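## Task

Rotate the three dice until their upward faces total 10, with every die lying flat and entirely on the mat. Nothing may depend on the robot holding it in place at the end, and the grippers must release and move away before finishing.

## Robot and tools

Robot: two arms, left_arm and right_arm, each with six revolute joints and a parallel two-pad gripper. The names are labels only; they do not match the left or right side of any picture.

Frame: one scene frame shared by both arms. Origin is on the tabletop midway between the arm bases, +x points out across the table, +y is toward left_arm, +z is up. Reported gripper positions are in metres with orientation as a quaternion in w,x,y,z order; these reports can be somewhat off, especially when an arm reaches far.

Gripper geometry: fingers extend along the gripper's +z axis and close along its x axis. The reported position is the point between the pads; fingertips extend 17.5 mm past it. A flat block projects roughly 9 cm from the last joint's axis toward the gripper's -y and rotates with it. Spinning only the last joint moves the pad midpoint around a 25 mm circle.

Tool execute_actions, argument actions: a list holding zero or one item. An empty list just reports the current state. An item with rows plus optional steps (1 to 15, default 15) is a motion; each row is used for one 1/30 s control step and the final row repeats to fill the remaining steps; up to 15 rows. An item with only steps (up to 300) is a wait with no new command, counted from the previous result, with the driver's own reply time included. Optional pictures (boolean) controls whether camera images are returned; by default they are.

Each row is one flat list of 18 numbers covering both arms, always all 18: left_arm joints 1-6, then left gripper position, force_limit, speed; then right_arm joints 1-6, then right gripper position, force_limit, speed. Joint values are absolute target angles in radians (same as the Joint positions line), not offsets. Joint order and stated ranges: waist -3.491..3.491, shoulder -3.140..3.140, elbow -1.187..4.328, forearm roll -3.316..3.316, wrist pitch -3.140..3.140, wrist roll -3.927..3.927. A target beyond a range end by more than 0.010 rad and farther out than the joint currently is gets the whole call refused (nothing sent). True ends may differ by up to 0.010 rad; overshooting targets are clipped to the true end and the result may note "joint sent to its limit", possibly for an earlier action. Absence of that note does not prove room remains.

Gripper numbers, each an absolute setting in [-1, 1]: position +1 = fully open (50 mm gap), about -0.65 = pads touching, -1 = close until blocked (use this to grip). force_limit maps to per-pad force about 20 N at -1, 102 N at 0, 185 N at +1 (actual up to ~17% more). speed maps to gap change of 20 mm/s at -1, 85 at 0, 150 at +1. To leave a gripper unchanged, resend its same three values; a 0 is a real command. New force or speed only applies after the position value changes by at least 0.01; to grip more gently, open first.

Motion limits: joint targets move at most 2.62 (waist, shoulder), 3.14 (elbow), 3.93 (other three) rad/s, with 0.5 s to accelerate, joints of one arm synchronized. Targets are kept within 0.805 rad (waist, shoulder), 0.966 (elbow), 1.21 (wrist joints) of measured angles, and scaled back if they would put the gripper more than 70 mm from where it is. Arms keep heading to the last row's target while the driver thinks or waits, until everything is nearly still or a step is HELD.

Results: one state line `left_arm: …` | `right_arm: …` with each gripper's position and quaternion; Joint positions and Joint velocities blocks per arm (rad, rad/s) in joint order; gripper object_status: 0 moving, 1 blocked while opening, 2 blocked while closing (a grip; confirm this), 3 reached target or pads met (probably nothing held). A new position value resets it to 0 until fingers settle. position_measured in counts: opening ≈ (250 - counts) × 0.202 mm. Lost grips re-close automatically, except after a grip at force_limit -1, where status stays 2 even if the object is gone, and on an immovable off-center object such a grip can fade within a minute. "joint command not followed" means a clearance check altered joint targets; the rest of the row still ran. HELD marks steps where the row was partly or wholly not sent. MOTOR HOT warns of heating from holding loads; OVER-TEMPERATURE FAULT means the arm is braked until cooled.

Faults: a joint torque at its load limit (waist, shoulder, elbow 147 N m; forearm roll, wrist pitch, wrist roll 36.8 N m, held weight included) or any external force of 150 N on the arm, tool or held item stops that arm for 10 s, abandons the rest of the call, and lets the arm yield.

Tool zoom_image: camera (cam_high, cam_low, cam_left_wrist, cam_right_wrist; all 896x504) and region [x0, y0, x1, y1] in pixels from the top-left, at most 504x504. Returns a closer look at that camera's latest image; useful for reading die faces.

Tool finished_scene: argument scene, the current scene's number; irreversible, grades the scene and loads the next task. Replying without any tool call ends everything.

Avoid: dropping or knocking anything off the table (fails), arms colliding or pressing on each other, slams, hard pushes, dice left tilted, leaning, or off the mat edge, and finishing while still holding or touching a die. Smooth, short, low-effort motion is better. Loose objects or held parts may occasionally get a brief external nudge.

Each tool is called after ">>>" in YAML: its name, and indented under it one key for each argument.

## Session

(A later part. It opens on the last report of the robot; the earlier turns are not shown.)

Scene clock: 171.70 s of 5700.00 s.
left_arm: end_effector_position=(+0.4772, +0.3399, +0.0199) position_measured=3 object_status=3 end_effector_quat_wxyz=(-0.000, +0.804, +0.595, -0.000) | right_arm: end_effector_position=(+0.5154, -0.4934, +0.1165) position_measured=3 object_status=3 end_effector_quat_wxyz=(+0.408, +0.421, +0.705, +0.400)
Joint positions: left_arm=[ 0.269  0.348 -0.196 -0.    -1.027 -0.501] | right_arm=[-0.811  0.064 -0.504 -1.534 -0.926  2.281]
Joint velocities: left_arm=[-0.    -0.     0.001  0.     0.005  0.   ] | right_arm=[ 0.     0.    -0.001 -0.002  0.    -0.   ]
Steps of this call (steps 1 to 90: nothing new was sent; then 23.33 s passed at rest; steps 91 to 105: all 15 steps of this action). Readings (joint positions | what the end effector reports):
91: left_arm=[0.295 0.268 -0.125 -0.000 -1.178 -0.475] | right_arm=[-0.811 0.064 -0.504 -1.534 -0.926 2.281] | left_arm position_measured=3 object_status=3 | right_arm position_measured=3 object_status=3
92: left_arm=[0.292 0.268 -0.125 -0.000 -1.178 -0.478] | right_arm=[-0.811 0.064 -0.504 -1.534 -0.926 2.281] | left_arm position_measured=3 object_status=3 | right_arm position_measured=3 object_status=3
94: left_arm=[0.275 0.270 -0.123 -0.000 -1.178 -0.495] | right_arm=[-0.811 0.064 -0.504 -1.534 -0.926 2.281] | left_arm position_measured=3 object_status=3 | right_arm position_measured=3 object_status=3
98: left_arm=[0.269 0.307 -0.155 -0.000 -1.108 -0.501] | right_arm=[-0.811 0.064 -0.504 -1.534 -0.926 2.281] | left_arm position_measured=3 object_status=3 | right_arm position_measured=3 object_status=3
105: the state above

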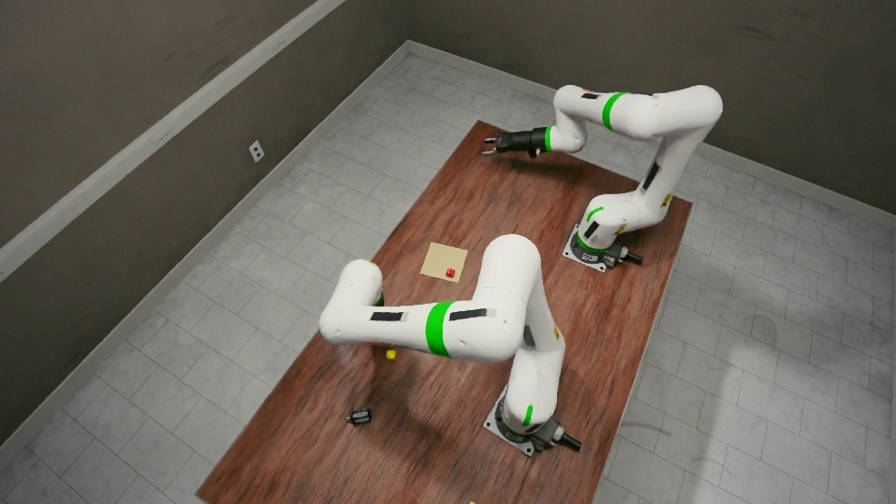

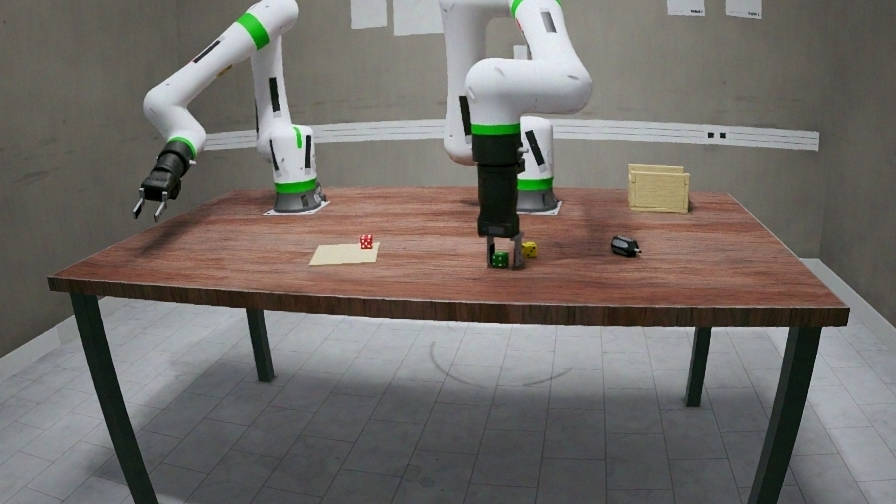

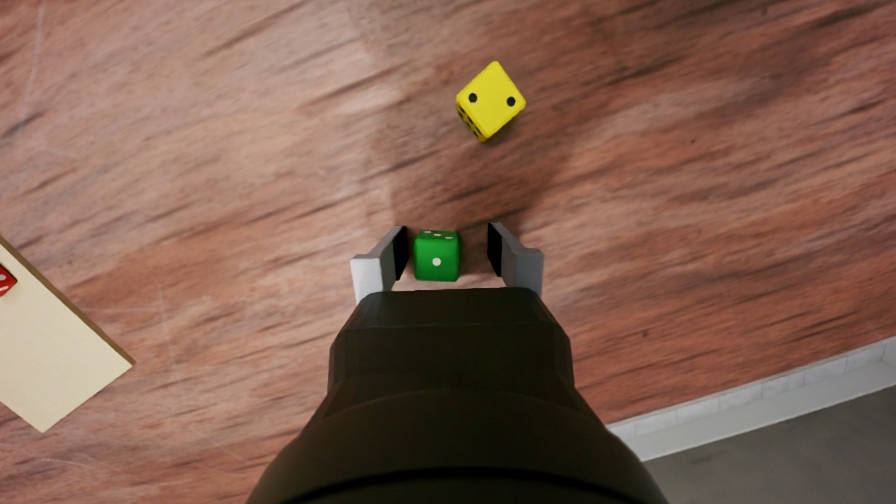

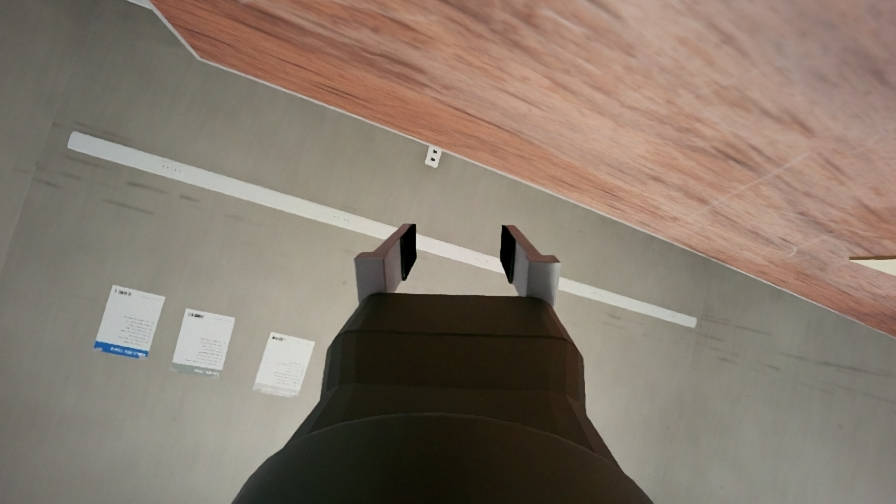

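>>> execute_actions:
  actions:
    - {"rows":[[0.269,0.348,-0.196,0,-1.027,-0.501,-1,-0.3,0,-0.811,0.064,-0.504,-1.534,-0.926,2.281,1,0,0]],"steps":15}
  pictures: false

>>> execute_actions:
  actions:
    - {"rows":[[0.269,0.27,-0.122,0,-1.179,-0.501,-1,-0.3,0,-0.811,0.064,-0.504,-1.534,-0.926,2.281,1,0,0]],"steps":9}
  pictures: false

>>> execute_actions:
  actions:
    - {"rows":[[-0.327,0.423,0.085,0,-1.233,-3.1416,-1,-0.3,0,-0.811,0.064,-0.504,-1.534,-0.926,2.281,1,0,0]],"steps":15}
  pictures: false

>>> execute_actions:
  actions:
    - {"steps":24}
  pictures: false

>>> execute_actions:
  actions:
    - {"rows":[[-0.327,0.486,0.0115,0,-1.096,-3.1416,-1,-0.3,0,-0.811,0.064,-0.504,-1.534,-0.926,2.281,1,0,0]],"steps":14}
  pictures: false

>>> execute_actions:
  actions:
    - {"rows":[[-0.327,0.486,0.0115,0,-1.096,-3.1416,1,-0.3,0,-0.811,0.064,-0.504,-1.534,-0.926,2.281,1,0,0]],"steps":8}
  pictures: false

>>> execute_actions:
  actions:
    - {"rows":[[-0.327,0.423,0.085,0,-1.233,-3.1416,1,-0.3,0,-0.811,0.064,-0.504,-1.534,-0.926,2.281,1,0,0]],"steps":11}

Scene clock: 184.27 s of 5700.00 s.
left_arm: end_effector_position=(+0.4772, +0.3399, +0.0199) position_measured=133 object_status=0 end_effector_quat_wxyz=(-0.000, +0.804, +0.595, -0.000) | right_arm: end_effector_position=(+0.5154, -0.4934, +0.1165) position_measured=3 object_status=3 end_effector_quat_wxyz=(+0.408, +0.421, +0.705, +0.400)
Joint positions: left_arm=[ 0.269  0.348 -0.196  0.    -1.027 -0.501] | right_arm=[-0.811  0.064 -0.504 -1.534 -0.926  2.281]
Joint velocities: left_arm=[ 0.     0.    -0.002  0.001  0.    -0.   ] | right_arm=[-0.002  0.001 -0.     0.    -0.    -0.002]
Steps of this call (steps 1 to 15: the robot went on to your last target; steps 16 to 90: nothing new was sent; then 9.07 s passed at rest; steps 91 to 105: all 15 steps of this action). Readings (joint positions | what the end effector reports):
91: left_arm=[0.269 0.348 -0.196 0.000 -1.027 -0.501] | right_arm=[-0.811 0.064 -0.504 -1.534 -0.926 2.281] | left_arm position_measured=11 object_status=0 | right_arm position_measured=3 object_status=3
92: left_arm=[0.269 0.348 -0.196 0.000 -1.027 -0.501] | right_arm=[-0.811 0.064 -0.504 -1.534 -0.926 2.281] | left_arm position_measured=25 object_status=0 | right_arm position_measured=3 object_status=3
94: left_arm=[0.269 0.348 -0.196 0.000 -1.027 -0.501] | right_arm=[-0.811 0.064 -0.504 -1.534 -0.926 2.281] | left_arm position_measured=53 object_status=0 | right_arm position_measured=3 object_status=3
98: left_arm=[0.269 0.348 -0.196 0.000 -1.027 -0.501] | right_arm=[-0.811 0.064 -0.504 -1.534 -0.926 2.281] | left_arm position_measured=109 object_status=0 | right_arm position_measured=3 object_status=3
105: the state above

Scene clock: 184.57 s of 5700.00 s.
left_arm: end_effector_position=(+0.4765, +0.3397, +0.0873) position_measured=133 object_status=2 end_effector_quat_wxyz=(+0.000, +0.804, +0.595, +0.000) | right_arm: end_effector_position=(+0.5154, -0.4934, +0.1165) position_measured=3 object_status=3 end_effector_quat_wxyz=(+0.408, +0.421, +0.705, +0.400)
Joint positions: left_arm=[ 0.269  0.271 -0.123  0.    -1.177 -0.501] | right_arm=[-0.811  0.064 -0.504 -1.534 -0.926  2.281]
Joint velocities: left_arm=[ 0.    -0.053  0.049 -0.001 -0.105 -0.   ] | right_arm=[ 0.001 -0.001 -0.    -0.     0.001 -0.001]
Steps of this call (steps 1 to 9: all 9 steps of this action). Readings (joint positions | what the end effector reports):
1: left_arm=[0.269 0.348 -0.196 0.000 -1.027 -0.501] | right_arm=[-0.811 0.064 -0.504 -1.534 -0.926 2.281] | left_arm position_measured=133 object_status=2 | right_arm position_measured=3 object_status=3
2: left_arm=[0.269 0.346 -0.194 0.000 -1.032 -0.501] | right_arm=[-0.811 0.064 -0.504 -1.534 -0.926 2.281] | left_arm position_measured=133 object_status=2 | right_arm position_measured=3 object_status=3
4: left_arm=[0.269 0.328 -0.177 0.000 -1.068 -0.501] | right_arm=[-0.811 0.064 -0.504 -1.534 -0.926 2.281] | left_arm position_measured=133 object_status=2 | right_arm position_measured=3 object_status=3
8: left_arm=[0.269 0.274 -0.126 0.000 -1.169 -0.501] | right_arm=[-0.811 0.064 -0.504 -1.534 -0.926 2.281] | left_arm position_measured=133 object_status=2 | right_arm position_measured=3 object_status=3
9: the state above

Scene clock: 185.07 s of 5700.00 s.
left_arm: end_effector_position=(+0.4968, +0.2183, +0.0883) position_measured=133 object_status=2 end_effector_quat_wxyz=(-0.000, +0.983, +0.184, -0.001) | right_arm: end_effector_position=(+0.5154, -0.4934, +0.1165) position_measured=3 object_status=3 end_effector_quat_wxyz=(+0.408, +0.421, +0.705, +0.400)
Joint positions: left_arm=[ 0.005  0.339 -0.03   0.    -1.203 -1.141] | right_arm=[-0.811  0.064 -0.504 -1.534 -0.926  2.281]
Joint velocities: left_arm=[-0.605  0.152  0.209 -0.    -0.055 -1.931] | right_arm=[-0.002 -0.001 -0.     0.001 -0.001  0.001]
Steps of this call (steps 1 to 15: all 15 steps of this action). Readings (joint positions | what the end effector reports):
1: left_arm=[0.269 0.270 -0.122 0.000 -1.178 -0.501] | right_arm=[-0.811 0.064 -0.504 -1.534 -0.926 2.281] | left_arm position_measured=133 object_status=2 | right_arm position_measured=3 object_status=3
2: left_arm=[0.266 0.271 -0.121 0.000 -1.179 -0.507] | right_arm=[-0.811 0.064 -0.504 -1.534 -0.926 2.281] | left_arm position_measured=133 object_status=2 | right_arm position_measured=3 object_status=3
4: left_arm=[0.249 0.277 -0.115 0.000 -1.181 -0.542] | right_arm=[-0.811 0.064 -0.504 -1.534 -0.926 2.281] | left_arm position_measured=133 object_status=2 | right_arm position_measured=3 object_status=3
8: left_arm=[0.165 0.299 -0.086 0.000 -1.188 -0.717] | right_arm=[-0.811 0.064 -0.504 -1.534 -0.926 2.281] | left_arm position_measured=133 object_status=2 | right_arm position_measured=3 object_status=3
15: the state above

Scene clock: 185.87 s of 5700.00 s.
left_arm: end_effector_position=(+0.4860, +0.0184, +0.0883) position_measured=133 object_status=2 end_effector_quat_wxyz=(-0.000, -0.607, +0.794, +0.000) | right_arm: end_effector_position=(+0.5154, -0.4934, +0.1165) position_measured=3 object_status=3 end_effector_quat_wxyz=(+0.408, +0.421, +0.705, +0.400)
Joint positions: left_arm=[-0.313  0.419  0.08   0.    -1.232 -3.03 ] | right_arm=[-0.811  0.064 -0.504 -1.534 -0.926  2.281]
Joint velocities: left_arm=[-0.163  0.041  0.057 -0.    -0.015 -1.289] | right_arm=[-0.002 -0.    -0.     0.001 -0.    -0.001]
Steps of this call (steps 1 to 24: the robot went on to your last target). Readings (joint positions | what the end effector reports):
1: left_arm=[-0.015 0.344 -0.023 0.000 -1.205 -1.208] | right_arm=[-0.811 0.064 -0.504 -1.534 -0.926 2.281] | left_arm position_measured=133 object_status=2 | right_arm position_measured=3 object_status=3
2: left_arm=[-0.035 0.349 -0.017 0.000 -1.207 -1.277] | right_arm=[-0.811 0.064 -0.504 -1.534 -0.926 2.281] | left_arm position_measured=133 object_status=2 | right_arm position_measured=3 object_status=3
4: left_arm=[-0.072 0.359 -0.004 0.000 -1.210 -1.419] | right_arm=[-0.811 0.064 -0.504 -1.534 -0.926 2.281] | left_arm position_measured=133 object_status=2 | right_arm position_measured=3 object_status=3
8: left_arm=[-0.137 0.375 0.019 0.000 -1.216 -1.728] | right_arm=[-0.811 0.064 -0.504 -1.534 -0.926 2.281] | left_arm position_measured=133 object_status=2 | right_arm position_measured=3 object_status=3
24: the state above

Scene clock: 186.33 s of 5700.00 s.
left_arm: end_effector_position=(+0.4820, +0.0080, +0.0233) position_measured=133 object_status=2 end_effector_quat_wxyz=(+0.000, -0.556, +0.831, -0.000) | right_arm: end_effector_position=(+0.5154, -0.4934, +0.1165) position_measured=3 object_status=3 end_effector_quat_wxyz=(+0.408, +0.421, +0.705, +0.400)
Joint positions: left_arm=[-0.327  0.486  0.012 -0.    -1.096 -3.142] | right_arm=[-0.811  0.064 -0.504 -1.534 -0.926  2.281]
Joint velocities: left_arm=[-0.    -0.    -0.002  0.003  0.    -0.   ] | right_arm=[ 0.     0.001 -0.    -0.001 -0.001 -0.002]
Steps of this call (steps 1 to 14: all 14 steps of this action). Readings (joint positions | what the end effector reports):
1: left_arm=[-0.318 0.421 0.082 0.000 -1.232 -3.069] | right_arm=[-0.811 0.064 -0.504 -1.534 -0.926 2.281] | left_arm position_measured=133 object_status=2 | right_arm position_measured=3 object_status=3
2: left_arm=[-0.322 0.423 0.081 0.000 -1.230 -3.100] | right_arm=[-0.811 0.064 -0.504 -1.534 -0.926 2.281] | left_arm position_measured=133 object_status=2 | right_arm position_measured=3 object_status=3
4: left_arm=[-0.326 0.439 0.067 0.000 -1.199 -3.135] | right_arm=[-0.811 0.064 -0.504 -1.534 -0.926 2.281] | left_arm position_measured=133 object_status=2 | right_arm position_measured=3 object_status=3
8: left_arm=[-0.327 0.483 0.016 -0.000 -1.104 -3.142] | right_arm=[-0.811 0.064 -0.504 -1.534 -0.926 2.281] | left_arm position_measured=133 object_status=2 | right_arm position_measured=3 object_status=3
14: the state above

Scene clock: 186.60 s of 5700.00 s.
left_arm: end_effector_position=(+0.4818, +0.0080, +0.0230) position_measured=27 object_status=0 end_effector_quat_wxyz=(+0.000, -0.556, +0.831, -0.000) | right_arm: end_effector_position=(+0.5154, -0.4934, +0.1165) position_measured=3 object_status=3 end_effector_quat_wxyz=(+0.408, +0.421, +0.705, +0.400)
Joint positions: left_arm=[-0.327  0.486  0.011 -0.    -1.096 -3.142] | right_arm=[-0.811  0.064 -0.504 -1.534 -0.926  2.281]
Joint velocities: left_arm=[-0.     0.    -0.002 -0.    -0.001  0.   ] | right_arm=[-0.002  0.001 -0.     0.     0.     0.   ]
Steps of this call (steps 1 to 8: all 8 steps of this action). Readings (joint positions | what the end effector reports):
1: left_arm=[-0.327 0.486 0.012 -0.000 -1.096 -3.142] | right_arm=[-0.811 0.064 -0.504 -1.534 -0.926 2.281] | left_arm position_measured=126 object_status=0 | right_arm position_measured=3 object_status=3
2: left_arm=[-0.327 0.486 0.011 -0.000 -1.096 -3.142] | right_arm=[-0.811 0.064 -0.504 -1.534 -0.926 2.281] | left_arm position_measured=112 object_status=0 | right_arm position_measured=3 object_status=3
4: left_arm=[-0.327 0.486 0.011 -0.000 -1.096 -3.142] | right_arm=[-0.811 0.064 -0.504 -1.534 -0.926 2.281] | left_arm position_measured=83 object_status=0 | right_arm position_measured=3 object_status=3
8: the state above

Scene clock: 186.97 s of 5700.00 s.
left_arm: end_effector_position=(+0.4817, +0.0080, +0.0883) position_measured=3 object_status=3 end_effector_quat_wxyz=(-0.000, -0.556, +0.831, -0.000) | right_arm: end_effector_position=(+0.5154, -0.4934, +0.1165) position_measured=3 object_status=3 end_effector_quat_wxyz=(+0.408, +0.421, +0.705, +0.400)
Joint positions: left_arm=[-0.327  0.423  0.085  0.    -1.233 -3.142] | right_arm=[-0.811  0.064 -0.504 -1.534 -0.926  2.281]
Joint velocities: left_arm=[ 0.     0.     0.001 -0.    -0.003  0.   ] | right_arm=[ 0.001  0.001  0.    -0.001 -0.     0.001]
Steps of this call (steps 1 to 11: all 11 steps of this action). Readings (joint positions | what the end effector reports):
1: left_arm=[-0.327 0.486 0.011 -0.000 -1.096 -3.142] | right_arm=[-0.811 0.064 -0.504 -1.534 -0.926 2.281] | left_arm position_measured=13 object_status=0 | right_arm position_measured=3 object_status=3
2: left_arm=[-0.327 0.485 0.013 -0.000 -1.100 -3.142] | right_arm=[-0.811 0.064 -0.504 -1.534 -0.926 2.281] | left_arm position_measured=5 object_status=0 | right_arm position_measured=3 object_status=3
4: left_arm=[-0.327 0.469 0.031 -0.000 -1.134 -3.142] | right_arm=[-0.811 0.064 -0.504 -1.534 -0.926 2.281] | left_arm position_measured=3 object_status=0 | right_arm position_measured=3 object_status=3
8: left_arm=[-0.327 0.425 0.082 0.000 -1.226 -3.142] | right_arm=[-0.811 0.064 -0.504 -1.534 -0.926 2.281] | left_arm position_measured=3 object_status=0 | right_arm position_measured=3 object_status=3
11: the state above

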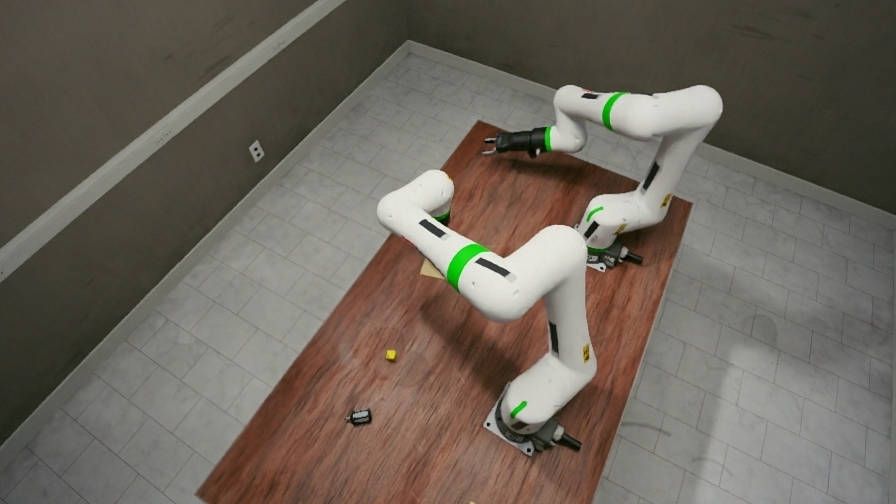

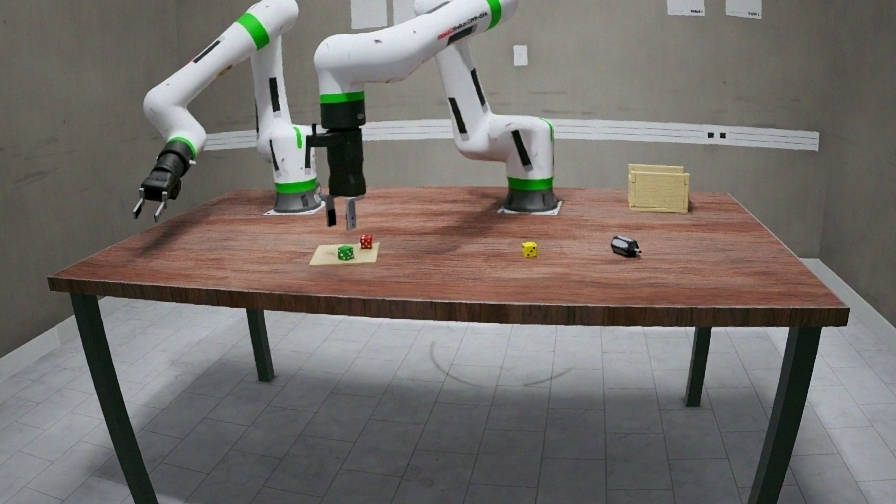

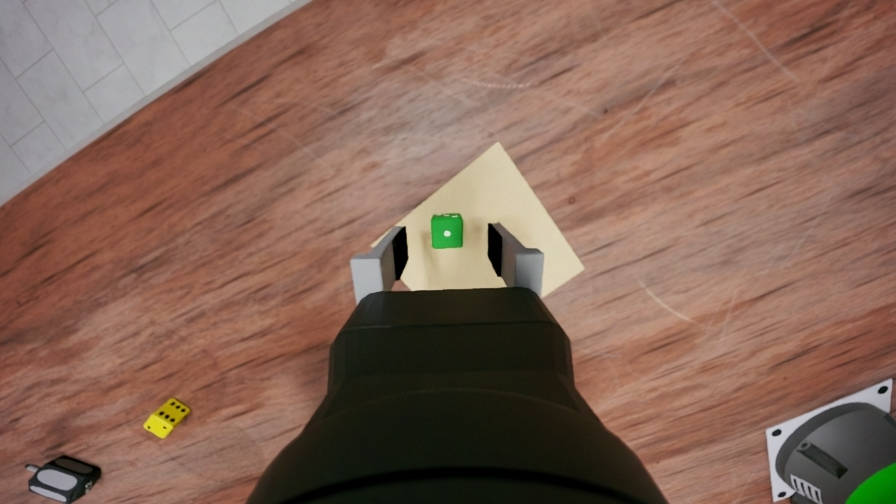

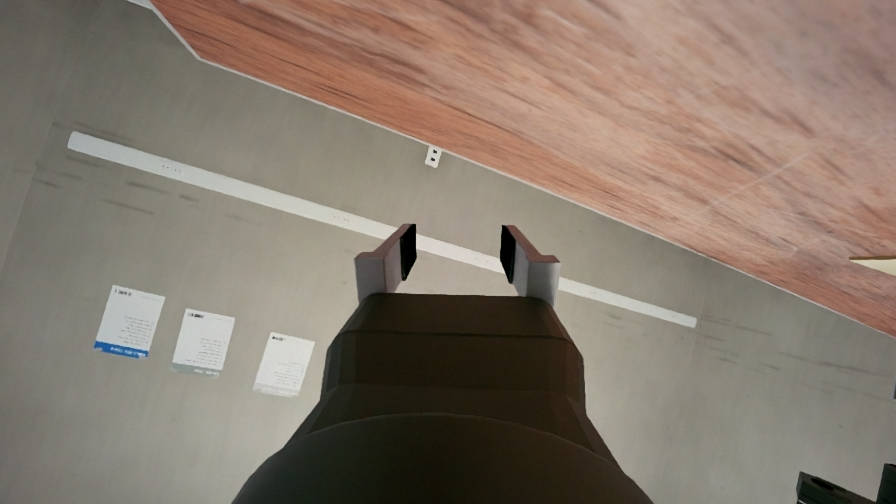

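>>> execute_actions:
  actions:
    - {"rows":[[-0.327,0.0,-0.3,0,-0.835,-3.1416,1,-0.3,0,-0.811,0.064,-0.504,-1.534,-0.926,2.281,1,0,0]],"steps":15}
  pictures: false

>>> execute_actions:
  actions:
    - {"rows":[[-0.327,0.035,-0.885,0,0.222,-3.1416,1,-0.3,0,-0.811,0.064,-0.504,-1.534,-0.926,2.281,1,0,0]],"steps":15}
  pictures: false

>>> execute_actions:
  actions:
    - {"steps":14}
  pictures: false

>>> execute_actions:
  actions:
    - {"rows":[[-0.327,0.14,-0.835,0,0.277,-3.1416,1,-0.3,0,-0.811,0.064,-0.504,-1.534,-0.926,2.281,1,0,0],[-0.327,0.14,-0.835,0,0.277,-3.1416,1,-0.3,0,-0.811,0.064,-0.504,-1.534,-0.926,2.281,1,0,0],[-0.327,0.14,-0.835,0,0.277,-3.1416,1,-0.3,0,-0.811,0.064,-0.504,-1.534,-0.926,2.281,1,0,0],[-0.327,0.14,-0.835,0,0.277,-3.1416,1,-0.3,0,-0.811,0.064,-0.504,-1.534,-0.926,2.281,1,0,0],[-0.327,0.245,-0.7845,0,0.332,-3.1416,1,-0.3,0,-0.811,0.064,-0.504,-1.534,-0.926,2.281,1,0,0]],"steps":15}

Scene clock: 217.63 s of 5700.00 s.
left_arm: end_effector_position=(+0.4594, +0.0173, +0.1751) position_measured=3 object_status=3 end_effector_quat_wxyz=(+0.112, -0.545, +0.814, -0.167) | right_arm: end_effector_position=(+0.5154, -0.4934, +0.1165) position_measured=3 object_status=3 end_effector_quat_wxyz=(+0.408, +0.421, +0.705, +0.400)
Joint positions: left_arm=[-0.327  0.029 -0.273 -0.    -0.863 -3.142] | right_arm=[-0.811  0.064 -0.504 -1.534 -0.926  2.281]
Joint velocities: left_arm=[-0.    -0.536 -0.491 -0.     0.503  0.001] | right_arm=[-0.     0.001 -0.001  0.001  0.    -0.001]
Steps of this call (steps 1 to 15: the robot went on to your last target; steps 16 to 90: nothing new was sent; then 27.17 s passed at rest; steps 91 to 105: all 15 steps of this action). Readings (joint positions | what the end effector reports):
91: left_arm=[-0.327 0.423 0.085 -0.000 -1.233 -3.142] | right_arm=[-0.811 0.064 -0.504 -1.534 -0.926 2.281] | left_arm position_measured=3 object_status=3 | right_arm position_measured=3 object_status=3
92: left_arm=[-0.327 0.420 0.082 -0.000 -1.230 -3.142] | right_arm=[-0.811 0.064 -0.504 -1.534 -0.926 2.281] | left_arm position_measured=3 object_status=3 | right_arm position_measured=3 object_status=3
94: left_arm=[-0.327 0.396 0.061 -0.000 -1.207 -3.142] | right_arm=[-0.811 0.064 -0.504 -1.534 -0.926 2.281] | left_arm position_measured=3 object_status=3 | right_arm position_measured=3 object_status=3
98: left_arm=[-0.327 0.279 -0.046 -0.000 -1.097 -3.142] | right_arm=[-0.811 0.064 -0.504 -1.534 -0.926 2.281] | left_arm position_measured=3 object_status=3 | right_arm position_measured=3 object_status=3
105: the state above

Scene clock: 218.13 s of 5700.00 s.
left_arm: end_effector_position=(+0.4430, +0.0240, +0.0686) position_measured=3 object_status=3 end_effector_quat_wxyz=(+0.211, -0.515, +0.769, -0.315) | right_arm: end_effector_position=(+0.5154, -0.4934, +0.1165) position_measured=3 object_status=3 end_effector_quat_wxyz=(+0.408, +0.421, +0.705, +0.400)
Joint positions: left_arm=[-0.327  0.027 -0.777 -0.     0.011 -3.142] | right_arm=[-0.811  0.064 -0.504 -1.534 -0.926  2.281]
Joint velocities: left_arm=[ 0.     0.066 -0.908 -0.001  1.774 -0.   ] | right_arm=[-0.001 -0.    -0.    -0.001 -0.002 -0.001]
Steps of this call (steps 1 to 15: all 15 steps of this action). Readings (joint positions | what the end effector reports):
1: left_arm=[-0.327 0.014 -0.288 -0.000 -0.848 -3.142] | right_arm=[-0.811 0.064 -0.504 -1.534 -0.926 2.281] | left_arm position_measured=3 object_status=3 | right_arm position_measured=3 object_status=3
2: left_arm=[-0.327 0.004 -0.302 -0.000 -0.830 -3.142] | right_arm=[-0.811 0.064 -0.504 -1.534 -0.926 2.281] | left_arm position_measured=3 object_status=3 | right_arm position_measured=3 object_status=3
4: left_arm=[-0.327 0.001 -0.345 -0.000 -0.771 -3.142] | right_arm=[-0.811 0.064 -0.504 -1.534 -0.926 2.281] | left_arm position_measured=3 object_status=3 | right_arm position_measured=3 object_status=3
8: left_arm=[-0.327 0.007 -0.485 -0.000 -0.548 -3.142] | right_arm=[-0.811 0.064 -0.504 -1.534 -0.926 2.281] | left_arm position_measured=3 object_status=3 | right_arm position_measured=3 object_status=3
15: the state above

Scene clock: 218.60 s of 5700.00 s.
left_arm: end_effector_position=(+0.4293, +0.0297, +0.0610) position_measured=3 object_status=3 end_effector_quat_wxyz=(+0.235, -0.504, +0.753, -0.351) | right_arm: end_effector_position=(+0.5154, -0.4934, +0.1165) position_measured=3 object_status=3 end_effector_quat_wxyz=(+0.408, +0.421, +0.705, +0.400)
Joint positions: left_arm=[-0.327  0.035 -0.885 -0.     0.222 -3.142] | right_arm=[-0.811  0.064 -0.504 -1.534 -0.926  2.281]
Joint velocities: left_arm=[-0.     0.    -0.001 -0.     0.001 -0.   ] | right_arm=[-0.001 -0.    -0.001  0.    -0.    -0.   ]
Steps of this call (steps 1 to 14: the robot went on to your last target). Readings (joint positions | what the end effector reports):
1: left_arm=[-0.327 0.029 -0.806 -0.000 0.067 -3.142] | right_arm=[-0.811 0.064 -0.504 -1.534 -0.926 2.281] | left_arm position_measured=3 object_status=3 | right_arm position_measured=3 object_status=3
2: left_arm=[-0.327 0.031 -0.830 -0.000 0.114 -3.142] | right_arm=[-0.811 0.064 -0.504 -1.534 -0.926 2.281] | left_arm position_measured=3 object_status=3 | right_arm position_measured=3 object_status=3
4: left_arm=[-0.327 0.034 -0.865 -0.000 0.183 -3.142] | right_arm=[-0.811 0.064 -0.504 -1.534 -0.926 2.281] | left_arm position_measured=3 object_status=3 | right_arm position_measured=3 object_status=3
8: left_arm=[-0.327 0.035 -0.885 -0.000 0.222 -3.142] | right_arm=[-0.811 0.064 -0.504 -1.534 -0.926 2.281] | left_arm position_measured=3 object_status=3 | right_arm position_measured=3 object_status=3
14: the state above

Scene clock: 219.10 s of 5700.00 s.
left_arm: end_effector_position=(+0.4736, +0.0117, +0.0248) position_measured=3 object_status=3 end_effector_quat_wxyz=(+0.236, -0.504, +0.752, -0.353) | right_arm: end_effector_position=(+0.5154, -0.4934, +0.1165) position_measured=3 object_status=3 end_effector_quat_wxyz=(+0.408, +0.421, +0.705, +0.400)
Joint positions: left_arm=[-0.327  0.244 -0.783  0.001  0.334 -3.142] | right_arm=[-0.811  0.064 -0.504 -1.534 -0.926  2.281]
Joint velocities: left_arm=[ 0.     0.006  0.002 -0.    -0.002 -0.001] | right_arm=[-0.     0.001  0.001  0.     0.001  0.002]
Steps of this call (steps 1 to 15: all 15 steps of this action). Readings (joint positions | what the end effector reports):
1: left_arm=[-0.327 0.035 -0.885 -0.000 0.222 -3.142] | right_arm=[-0.811 0.064 -0.504 -1.534 -0.926 2.281] | left_arm position_measured=3 object_status=3 | right_arm position_measured=3 object_status=3
2: left_arm=[-0.327 0.039 -0.883 -0.000 0.224 -3.142] | right_arm=[-0.811 0.064 -0.504 -1.534 -0.926 2.281] | left_arm position_measured=3 object_status=3 | right_arm position_measured=3 object_status=3
4: left_arm=[-0.327 0.062 -0.871 -0.000 0.236 -3.142] | right_arm=[-0.811 0.064 -0.504 -1.534 -0.926 2.281] | left_arm position_measured=3 object_status=3 | right_arm position_measured=3 object_status=3
8: left_arm=[-0.327 0.169 -0.820 0.000 0.292 -3.142] | right_arm=[-0.811 0.064 -0.504 -1.534 -0.926 2.281] | left_arm position_measured=3 object_status=3 | right_arm position_measured=3 object_status=3
15: the state above

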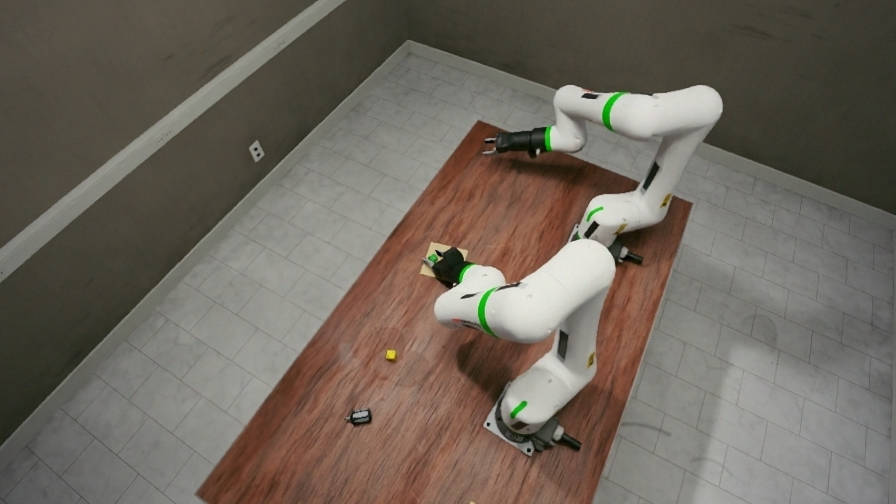

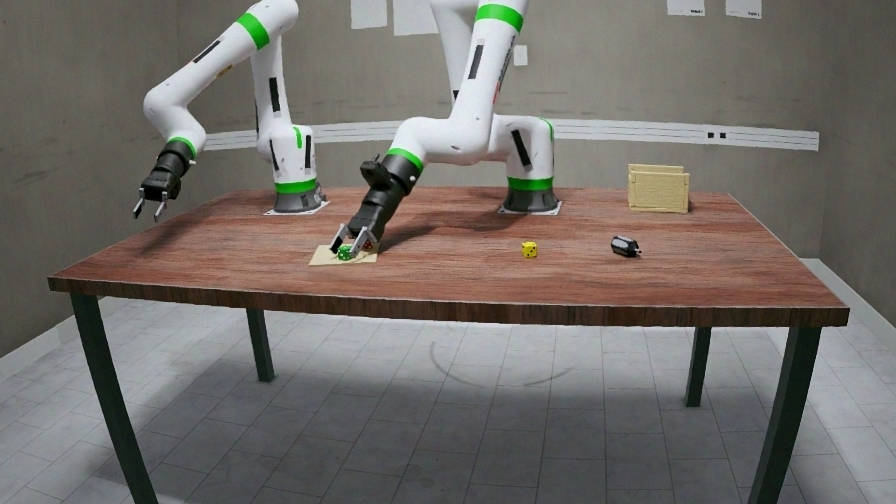

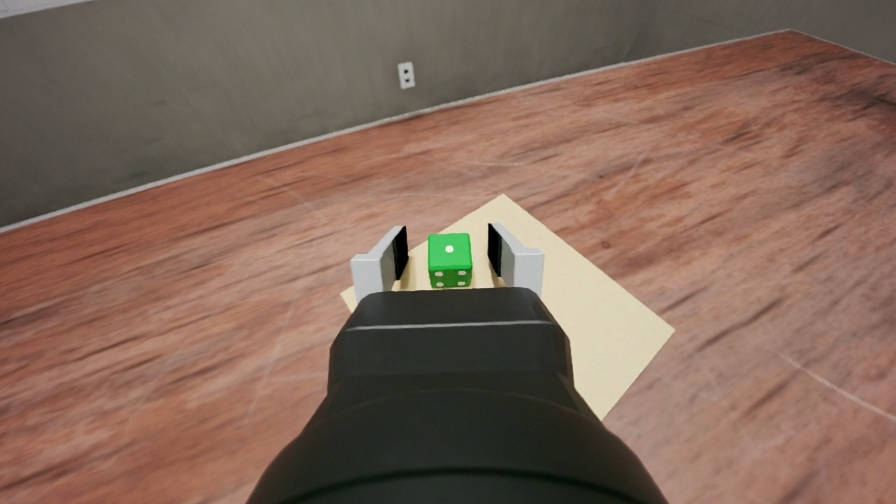

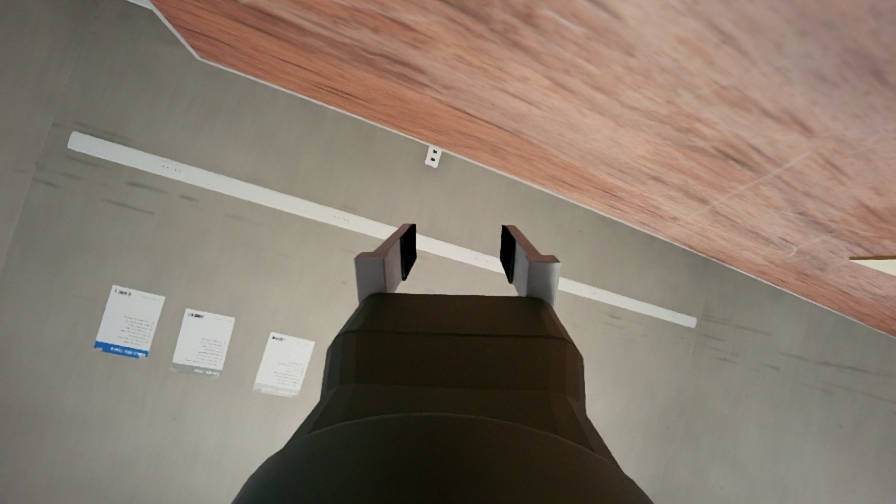

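>>> execute_actions:
  actions:
    - {"rows":[[-0.327,0.245,-0.7845,0,0.332,-3.1416,-1,-0.3,0.5,-0.811,0.064,-0.504,-1.534,-0.926,2.281,1,0,0]],"steps":14}
  pictures: false

>>> execute_actions:
  actions:
    - {"rows":[[-0.327,0.1,-0.8,0,0.2,-3.1416,-1,-0.3,0.5,-0.811,0.064,-0.504,-1.534,-0.926,2.281,1,0,0]],"steps":10}
  pictures: false

>>> execute_actions:
  actions:
    - {"rows":[[-0.327,0.0,-0.3,0,-0.835,-3.1416,-1,-0.3,0.5,-0.811,0.064,-0.504,-1.534,-0.926,2.281,1,0,0]],"steps":15}
  pictures: false

>>> execute_actions:
  actions:
    - {"steps":8}
  pictures: false

>>> execute_actions:
  actions:
    - {"rows":[[-0.345,1.067,0.98,0,-2.182,-3.1416,-1,-0.3,0.5,-0.811,0.064,-0.504,-1.534,-0.926,2.281,1,0,0]],"steps":15}
  pictures: false

>>> execute_actions:
  actions:
    - {"steps":26}
  pictures: false

>>> execute_actions:
  actions:
    - {"rows":[[-0.345,1.094,0.914,0,-2.089,-3.1416,-1,-0.3,0.5,-0.811,0.064,-0.504,-1.534,-0.926,2.281,1,0,0]],"steps":14}

Scene clock: 253.00 s of 5700.00 s.
left_arm: end_effector_position=(+0.4777, +0.0103, +0.0304) position_measured=3 object_status=3 end_effector_quat_wxyz=(+0.240, -0.503, +0.749, -0.359) | right_arm: end_effector_position=(+0.5154, -0.4934, +0.1165) position_measured=3 object_status=3 end_effector_quat_wxyz=(+0.408, +0.421, +0.705, +0.400)
Joint positions: left_arm=[-0.327  0.242 -0.779  0.003  0.344 -3.142] | right_arm=[-0.811  0.064 -0.504 -1.534 -0.926  2.281]
Joint velocities: left_arm=[-0.    -0.     0.001 -0.    -0.    -0.001] | right_arm=[-0.     0.003  0.001  0.    -0.001 -0.   ]
FORCE FAULT: contact force on the left arm reached its limit, and that arm stopped for 10 seconds. The contact can be on any part of that arm, not only on its tool. That arm's remaining commands of this call were not run. That arm holds still and accepts commands again. Move the arm away from the contact; if what it grips holds it there, let go first. Pushing or pulling that hard again can fault the arm again.
The stop of the left arm began at step 4 of this call (marked STOPPED below). From that step on that arm followed nothing that you had sent. 14 of its steps, steps kept back included, did not run and will not run. Nothing is kept back now, and the robot has no last target.
Steps of this call (steps 1 to 1003: the robot went on to your last target; steps 1004 to 1017: all 14 steps of this action). Readings (joint positions | what the end effector reports):
1: left_arm=[-0.327 0.244 -0.783 0.001 0.334 -3.142] | right_arm=[-0.811 0.064 -0.504 -1.534 -0.926 2.281] | left_arm position_measured=3 object_status=3 | right_arm position_measured=3 object_status=3
2: left_arm=[-0.327 0.244 -0.783 0.001 0.333 -3.142] | right_arm=[-0.811 0.064 -0.504 -1.534 -0.926 2.281] | left_arm position_measured=3 object_status=3 | right_arm position_measured=3 object_status=3
4: left_arm=[-0.327 0.243 -0.780 0.003 0.340 -3.142] | right_arm=[-0.811 0.064 -0.504 -1.534 -0.926 2.281] | left_arm position_measured=3 object_status=3 | right_arm position_measured=3 object_status=3 STOPPED (the left arm)
8: left_arm=[-0.327 0.242 -0.779 0.003 0.344 -3.142] | right_arm=[-0.811 0.064 -0.504 -1.534 -0.926 2.281] | left_arm position_measured=3 object_status=3 | right_arm position_measured=3 object_status=3
1017: the state above

Scene clock: 253.03 s of 5700.00 s.
left_arm: end_effector_position=(+0.4779, +0.0102, +0.0307) position_measured=3 object_status=3 end_effector_quat_wxyz=(+0.240, -0.503, +0.749, -0.359) | right_arm: end_effector_position=(+0.5154, -0.4934, +0.1165) position_measured=3 object_status=3 end_effector_quat_wxyz=(+0.408, +0.421, +0.705, +0.400)
Joint positions: left_arm=[-0.327  0.242 -0.779  0.003  0.344 -3.142] | right_arm=[-0.811  0.064 -0.504 -1.534 -0.926  2.281]
Joint velocities: left_arm=[ 0.    -0.002  0.    -0.001 -0.     0.   ] | right_arm=[-0.    -0.001  0.001 -0.001 -0.001  0.001]
A stop began in an earlier call of the same reply, so what this call sent did not run. Send another action.
Steps of this call (step 1: nothing new was sent). Readings (joint positions | what the end effector reports):
1: the state above

Scene clock: 253.07 s of 5700.00 s.
left_arm: end_effector_position=(+0.4779, +0.0102, +0.0307) position_measured=3 object_status=3 end_effector_quat_wxyz=(+0.240, -0.503, +0.749, -0.359) | right_arm: end_effector_position=(+0.5154, -0.4934, +0.1165) position_measured=3 object_status=3 end_effector_quat_wxyz=(+0.408, +0.421, +0.705, +0.400)
Joint positions: left_arm=[-0.327  0.242 -0.779  0.003  0.344 -3.142] | right_arm=[-0.811  0.064 -0.504 -1.534 -0.926  2.281]
Joint velocities: left_arm=[ 0.    -0.    -0.     0.     0.    -0.001] | right_arm=[ 0.001 -0.001 -0.001 -0.    -0.    -0.   ]
A stop began in an earlier call of the same reply, so what this call sent did not run. Send another action.
Steps of this call (step 1: nothing new was sent). Readings (joint positions | what the end effector reports):
1: the state above

Scene clock: 253.10 s of 5700.00 s.
left_arm: end_effector_position=(+0.4779, +0.0102, +0.0307) position_measured=3 object_status=3 end_effector_quat_wxyz=(+0.240, -0.503, +0.749, -0.359) | right_arm: end_effector_position=(+0.5154, -0.4934, +0.1165) position_measured=3 object_status=3 end_effector_quat_wxyz=(+0.408, +0.421, +0.705, +0.400)
Joint positions: left_arm=[-0.327  0.242 -0.779  0.003  0.344 -3.142] | right_arm=[-0.811  0.064 -0.504 -1.534 -0.926  2.281]
Joint velocities: left_arm=[ 0.     0.     0.     0.     0.001 -0.001] | right_arm=[ 0.    -0.    -0.    -0.001 -0.     0.002]
A stop began in an earlier call of the same reply, so what this call sent did not run. Send another action.
Steps of this call (step 1: nothing new was sent). Readings (joint positions | what the end effector reports):
1: the state above

Scene clock: 253.13 s of 5700.00 s.
left_arm: end_effector_position=(+0.4779, +0.0102, +0.0307) position_measured=3 object_status=3 end_effector_quat_wxyz=(+0.240, -0.503, +0.749, -0.359) | right_arm: end_effector_position=(+0.5154, -0.4934, +0.1165) position_measured=3 object_status=3 end_effector_quat_wxyz=(+0.408, +0.421, +0.705, +0.400)
Joint positions: left_arm=[-0.327  0.242 -0.779  0.003  0.344 -3.142] | right_arm=[-0.811  0.064 -0.504 -1.534 -0.926  2.281]
Joint velocities: left_arm=[-0.     0.     0.001 -0.001 -0.001 -0.   ] | right_arm=[-0.001 -0.001 -0.    -0.001 -0.     0.   ]
A stop began in an earlier call of the same reply, so what this call sent did not run. Send another action.
Steps of this call (step 1: nothing new was sent). Readings (joint positions | what the end effector reports):
1: the state above

Scene clock: 253.17 s of 5700.00 s.
left_arm: end_effector_position=(+0.4779, +0.0102, +0.0307) position_measured=3 object_status=3 end_effector_quat_wxyz=(+0.240, -0.503, +0.749, -0.359) | right_arm: end_effector_position=(+0.5154, -0.4934, +0.1165) position_measured=3 object_status=3 end_effector_quat_wxyz=(+0.408, +0.421, +0.705, +0.400)
Joint positions: left_arm=[-0.327  0.242 -0.779  0.003  0.344 -3.142] | right_arm=[-0.811  0.064 -0.504 -1.534 -0.926  2.281]
Joint velocities: left_arm=[ 0.  0.  0. -0. -0. -0.] | right_arm=[ 0.001 -0.001  0.     0.     0.001 -0.003]
A stop began in an earlier call of the same reply, so what this call sent did not run. Send another action.
Steps of this call (step 1: nothing new was sent). Readings (joint positions | what the end effector reports):
1: the state above

Scene clock: 253.20 s of 5700.00 s.
left_arm: end_effector_position=(+0.4779, +0.0102, +0.0307) position_measured=3 object_status=3 end_effector_quat_wxyz=(+0.240, -0.503, +0.749, -0.359) | right_arm: end_effector_position=(+0.5154, -0.4934, +0.1165) position_measured=3 object_status=3 end_effector_quat_wxyz=(+0.408, +0.421, +0.705, +0.400)
Joint positions: left_arm=[-0.327  0.242 -0.779  0.003  0.344 -3.142] | right_arm=[-0.811  0.064 -0.504 -1.534 -0.926  2.281]
Joint velocities: left_arm=[ 0.     0.    -0.001 -0.    -0.001 -0.   ] | right_arm=[-0.001 -0.001 -0.     0.    -0.002 -0.   ]
A stop began in an earlier call of the same reply, so what this call sent did not run. Send another action.
Steps of this call (step 1: nothing new was sent). Readings (joint positions | what the end effector reports):
1: the state above

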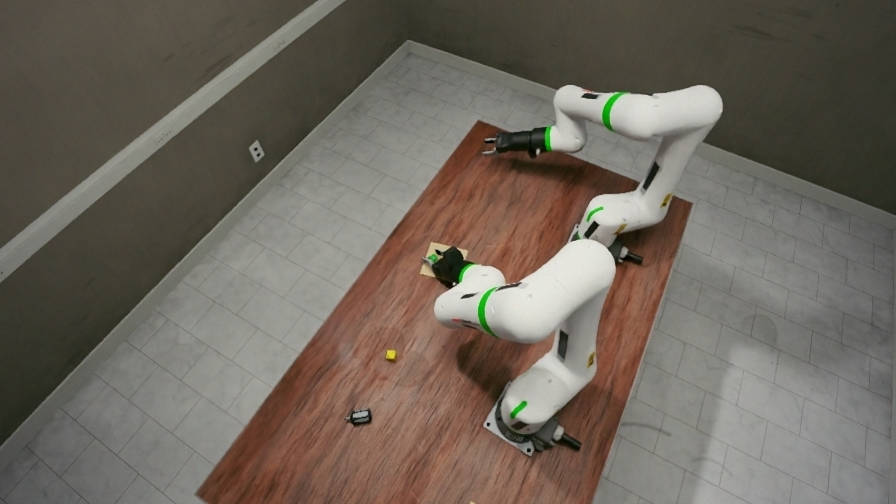

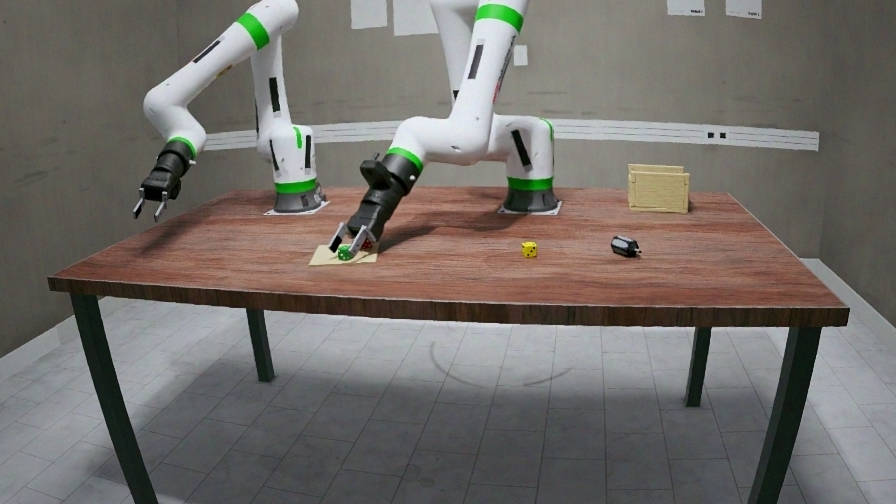

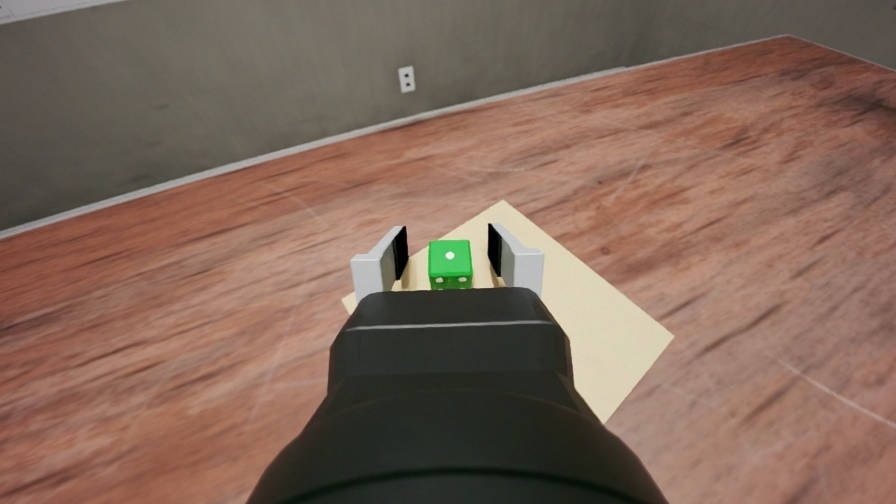

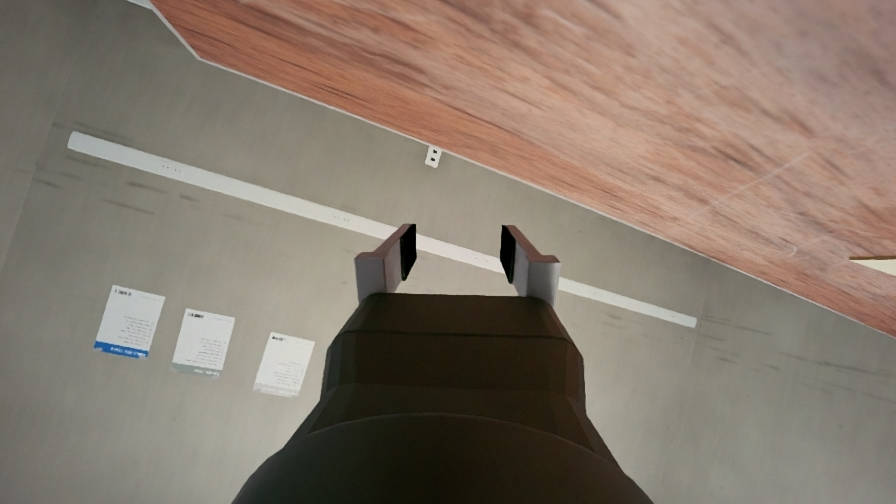

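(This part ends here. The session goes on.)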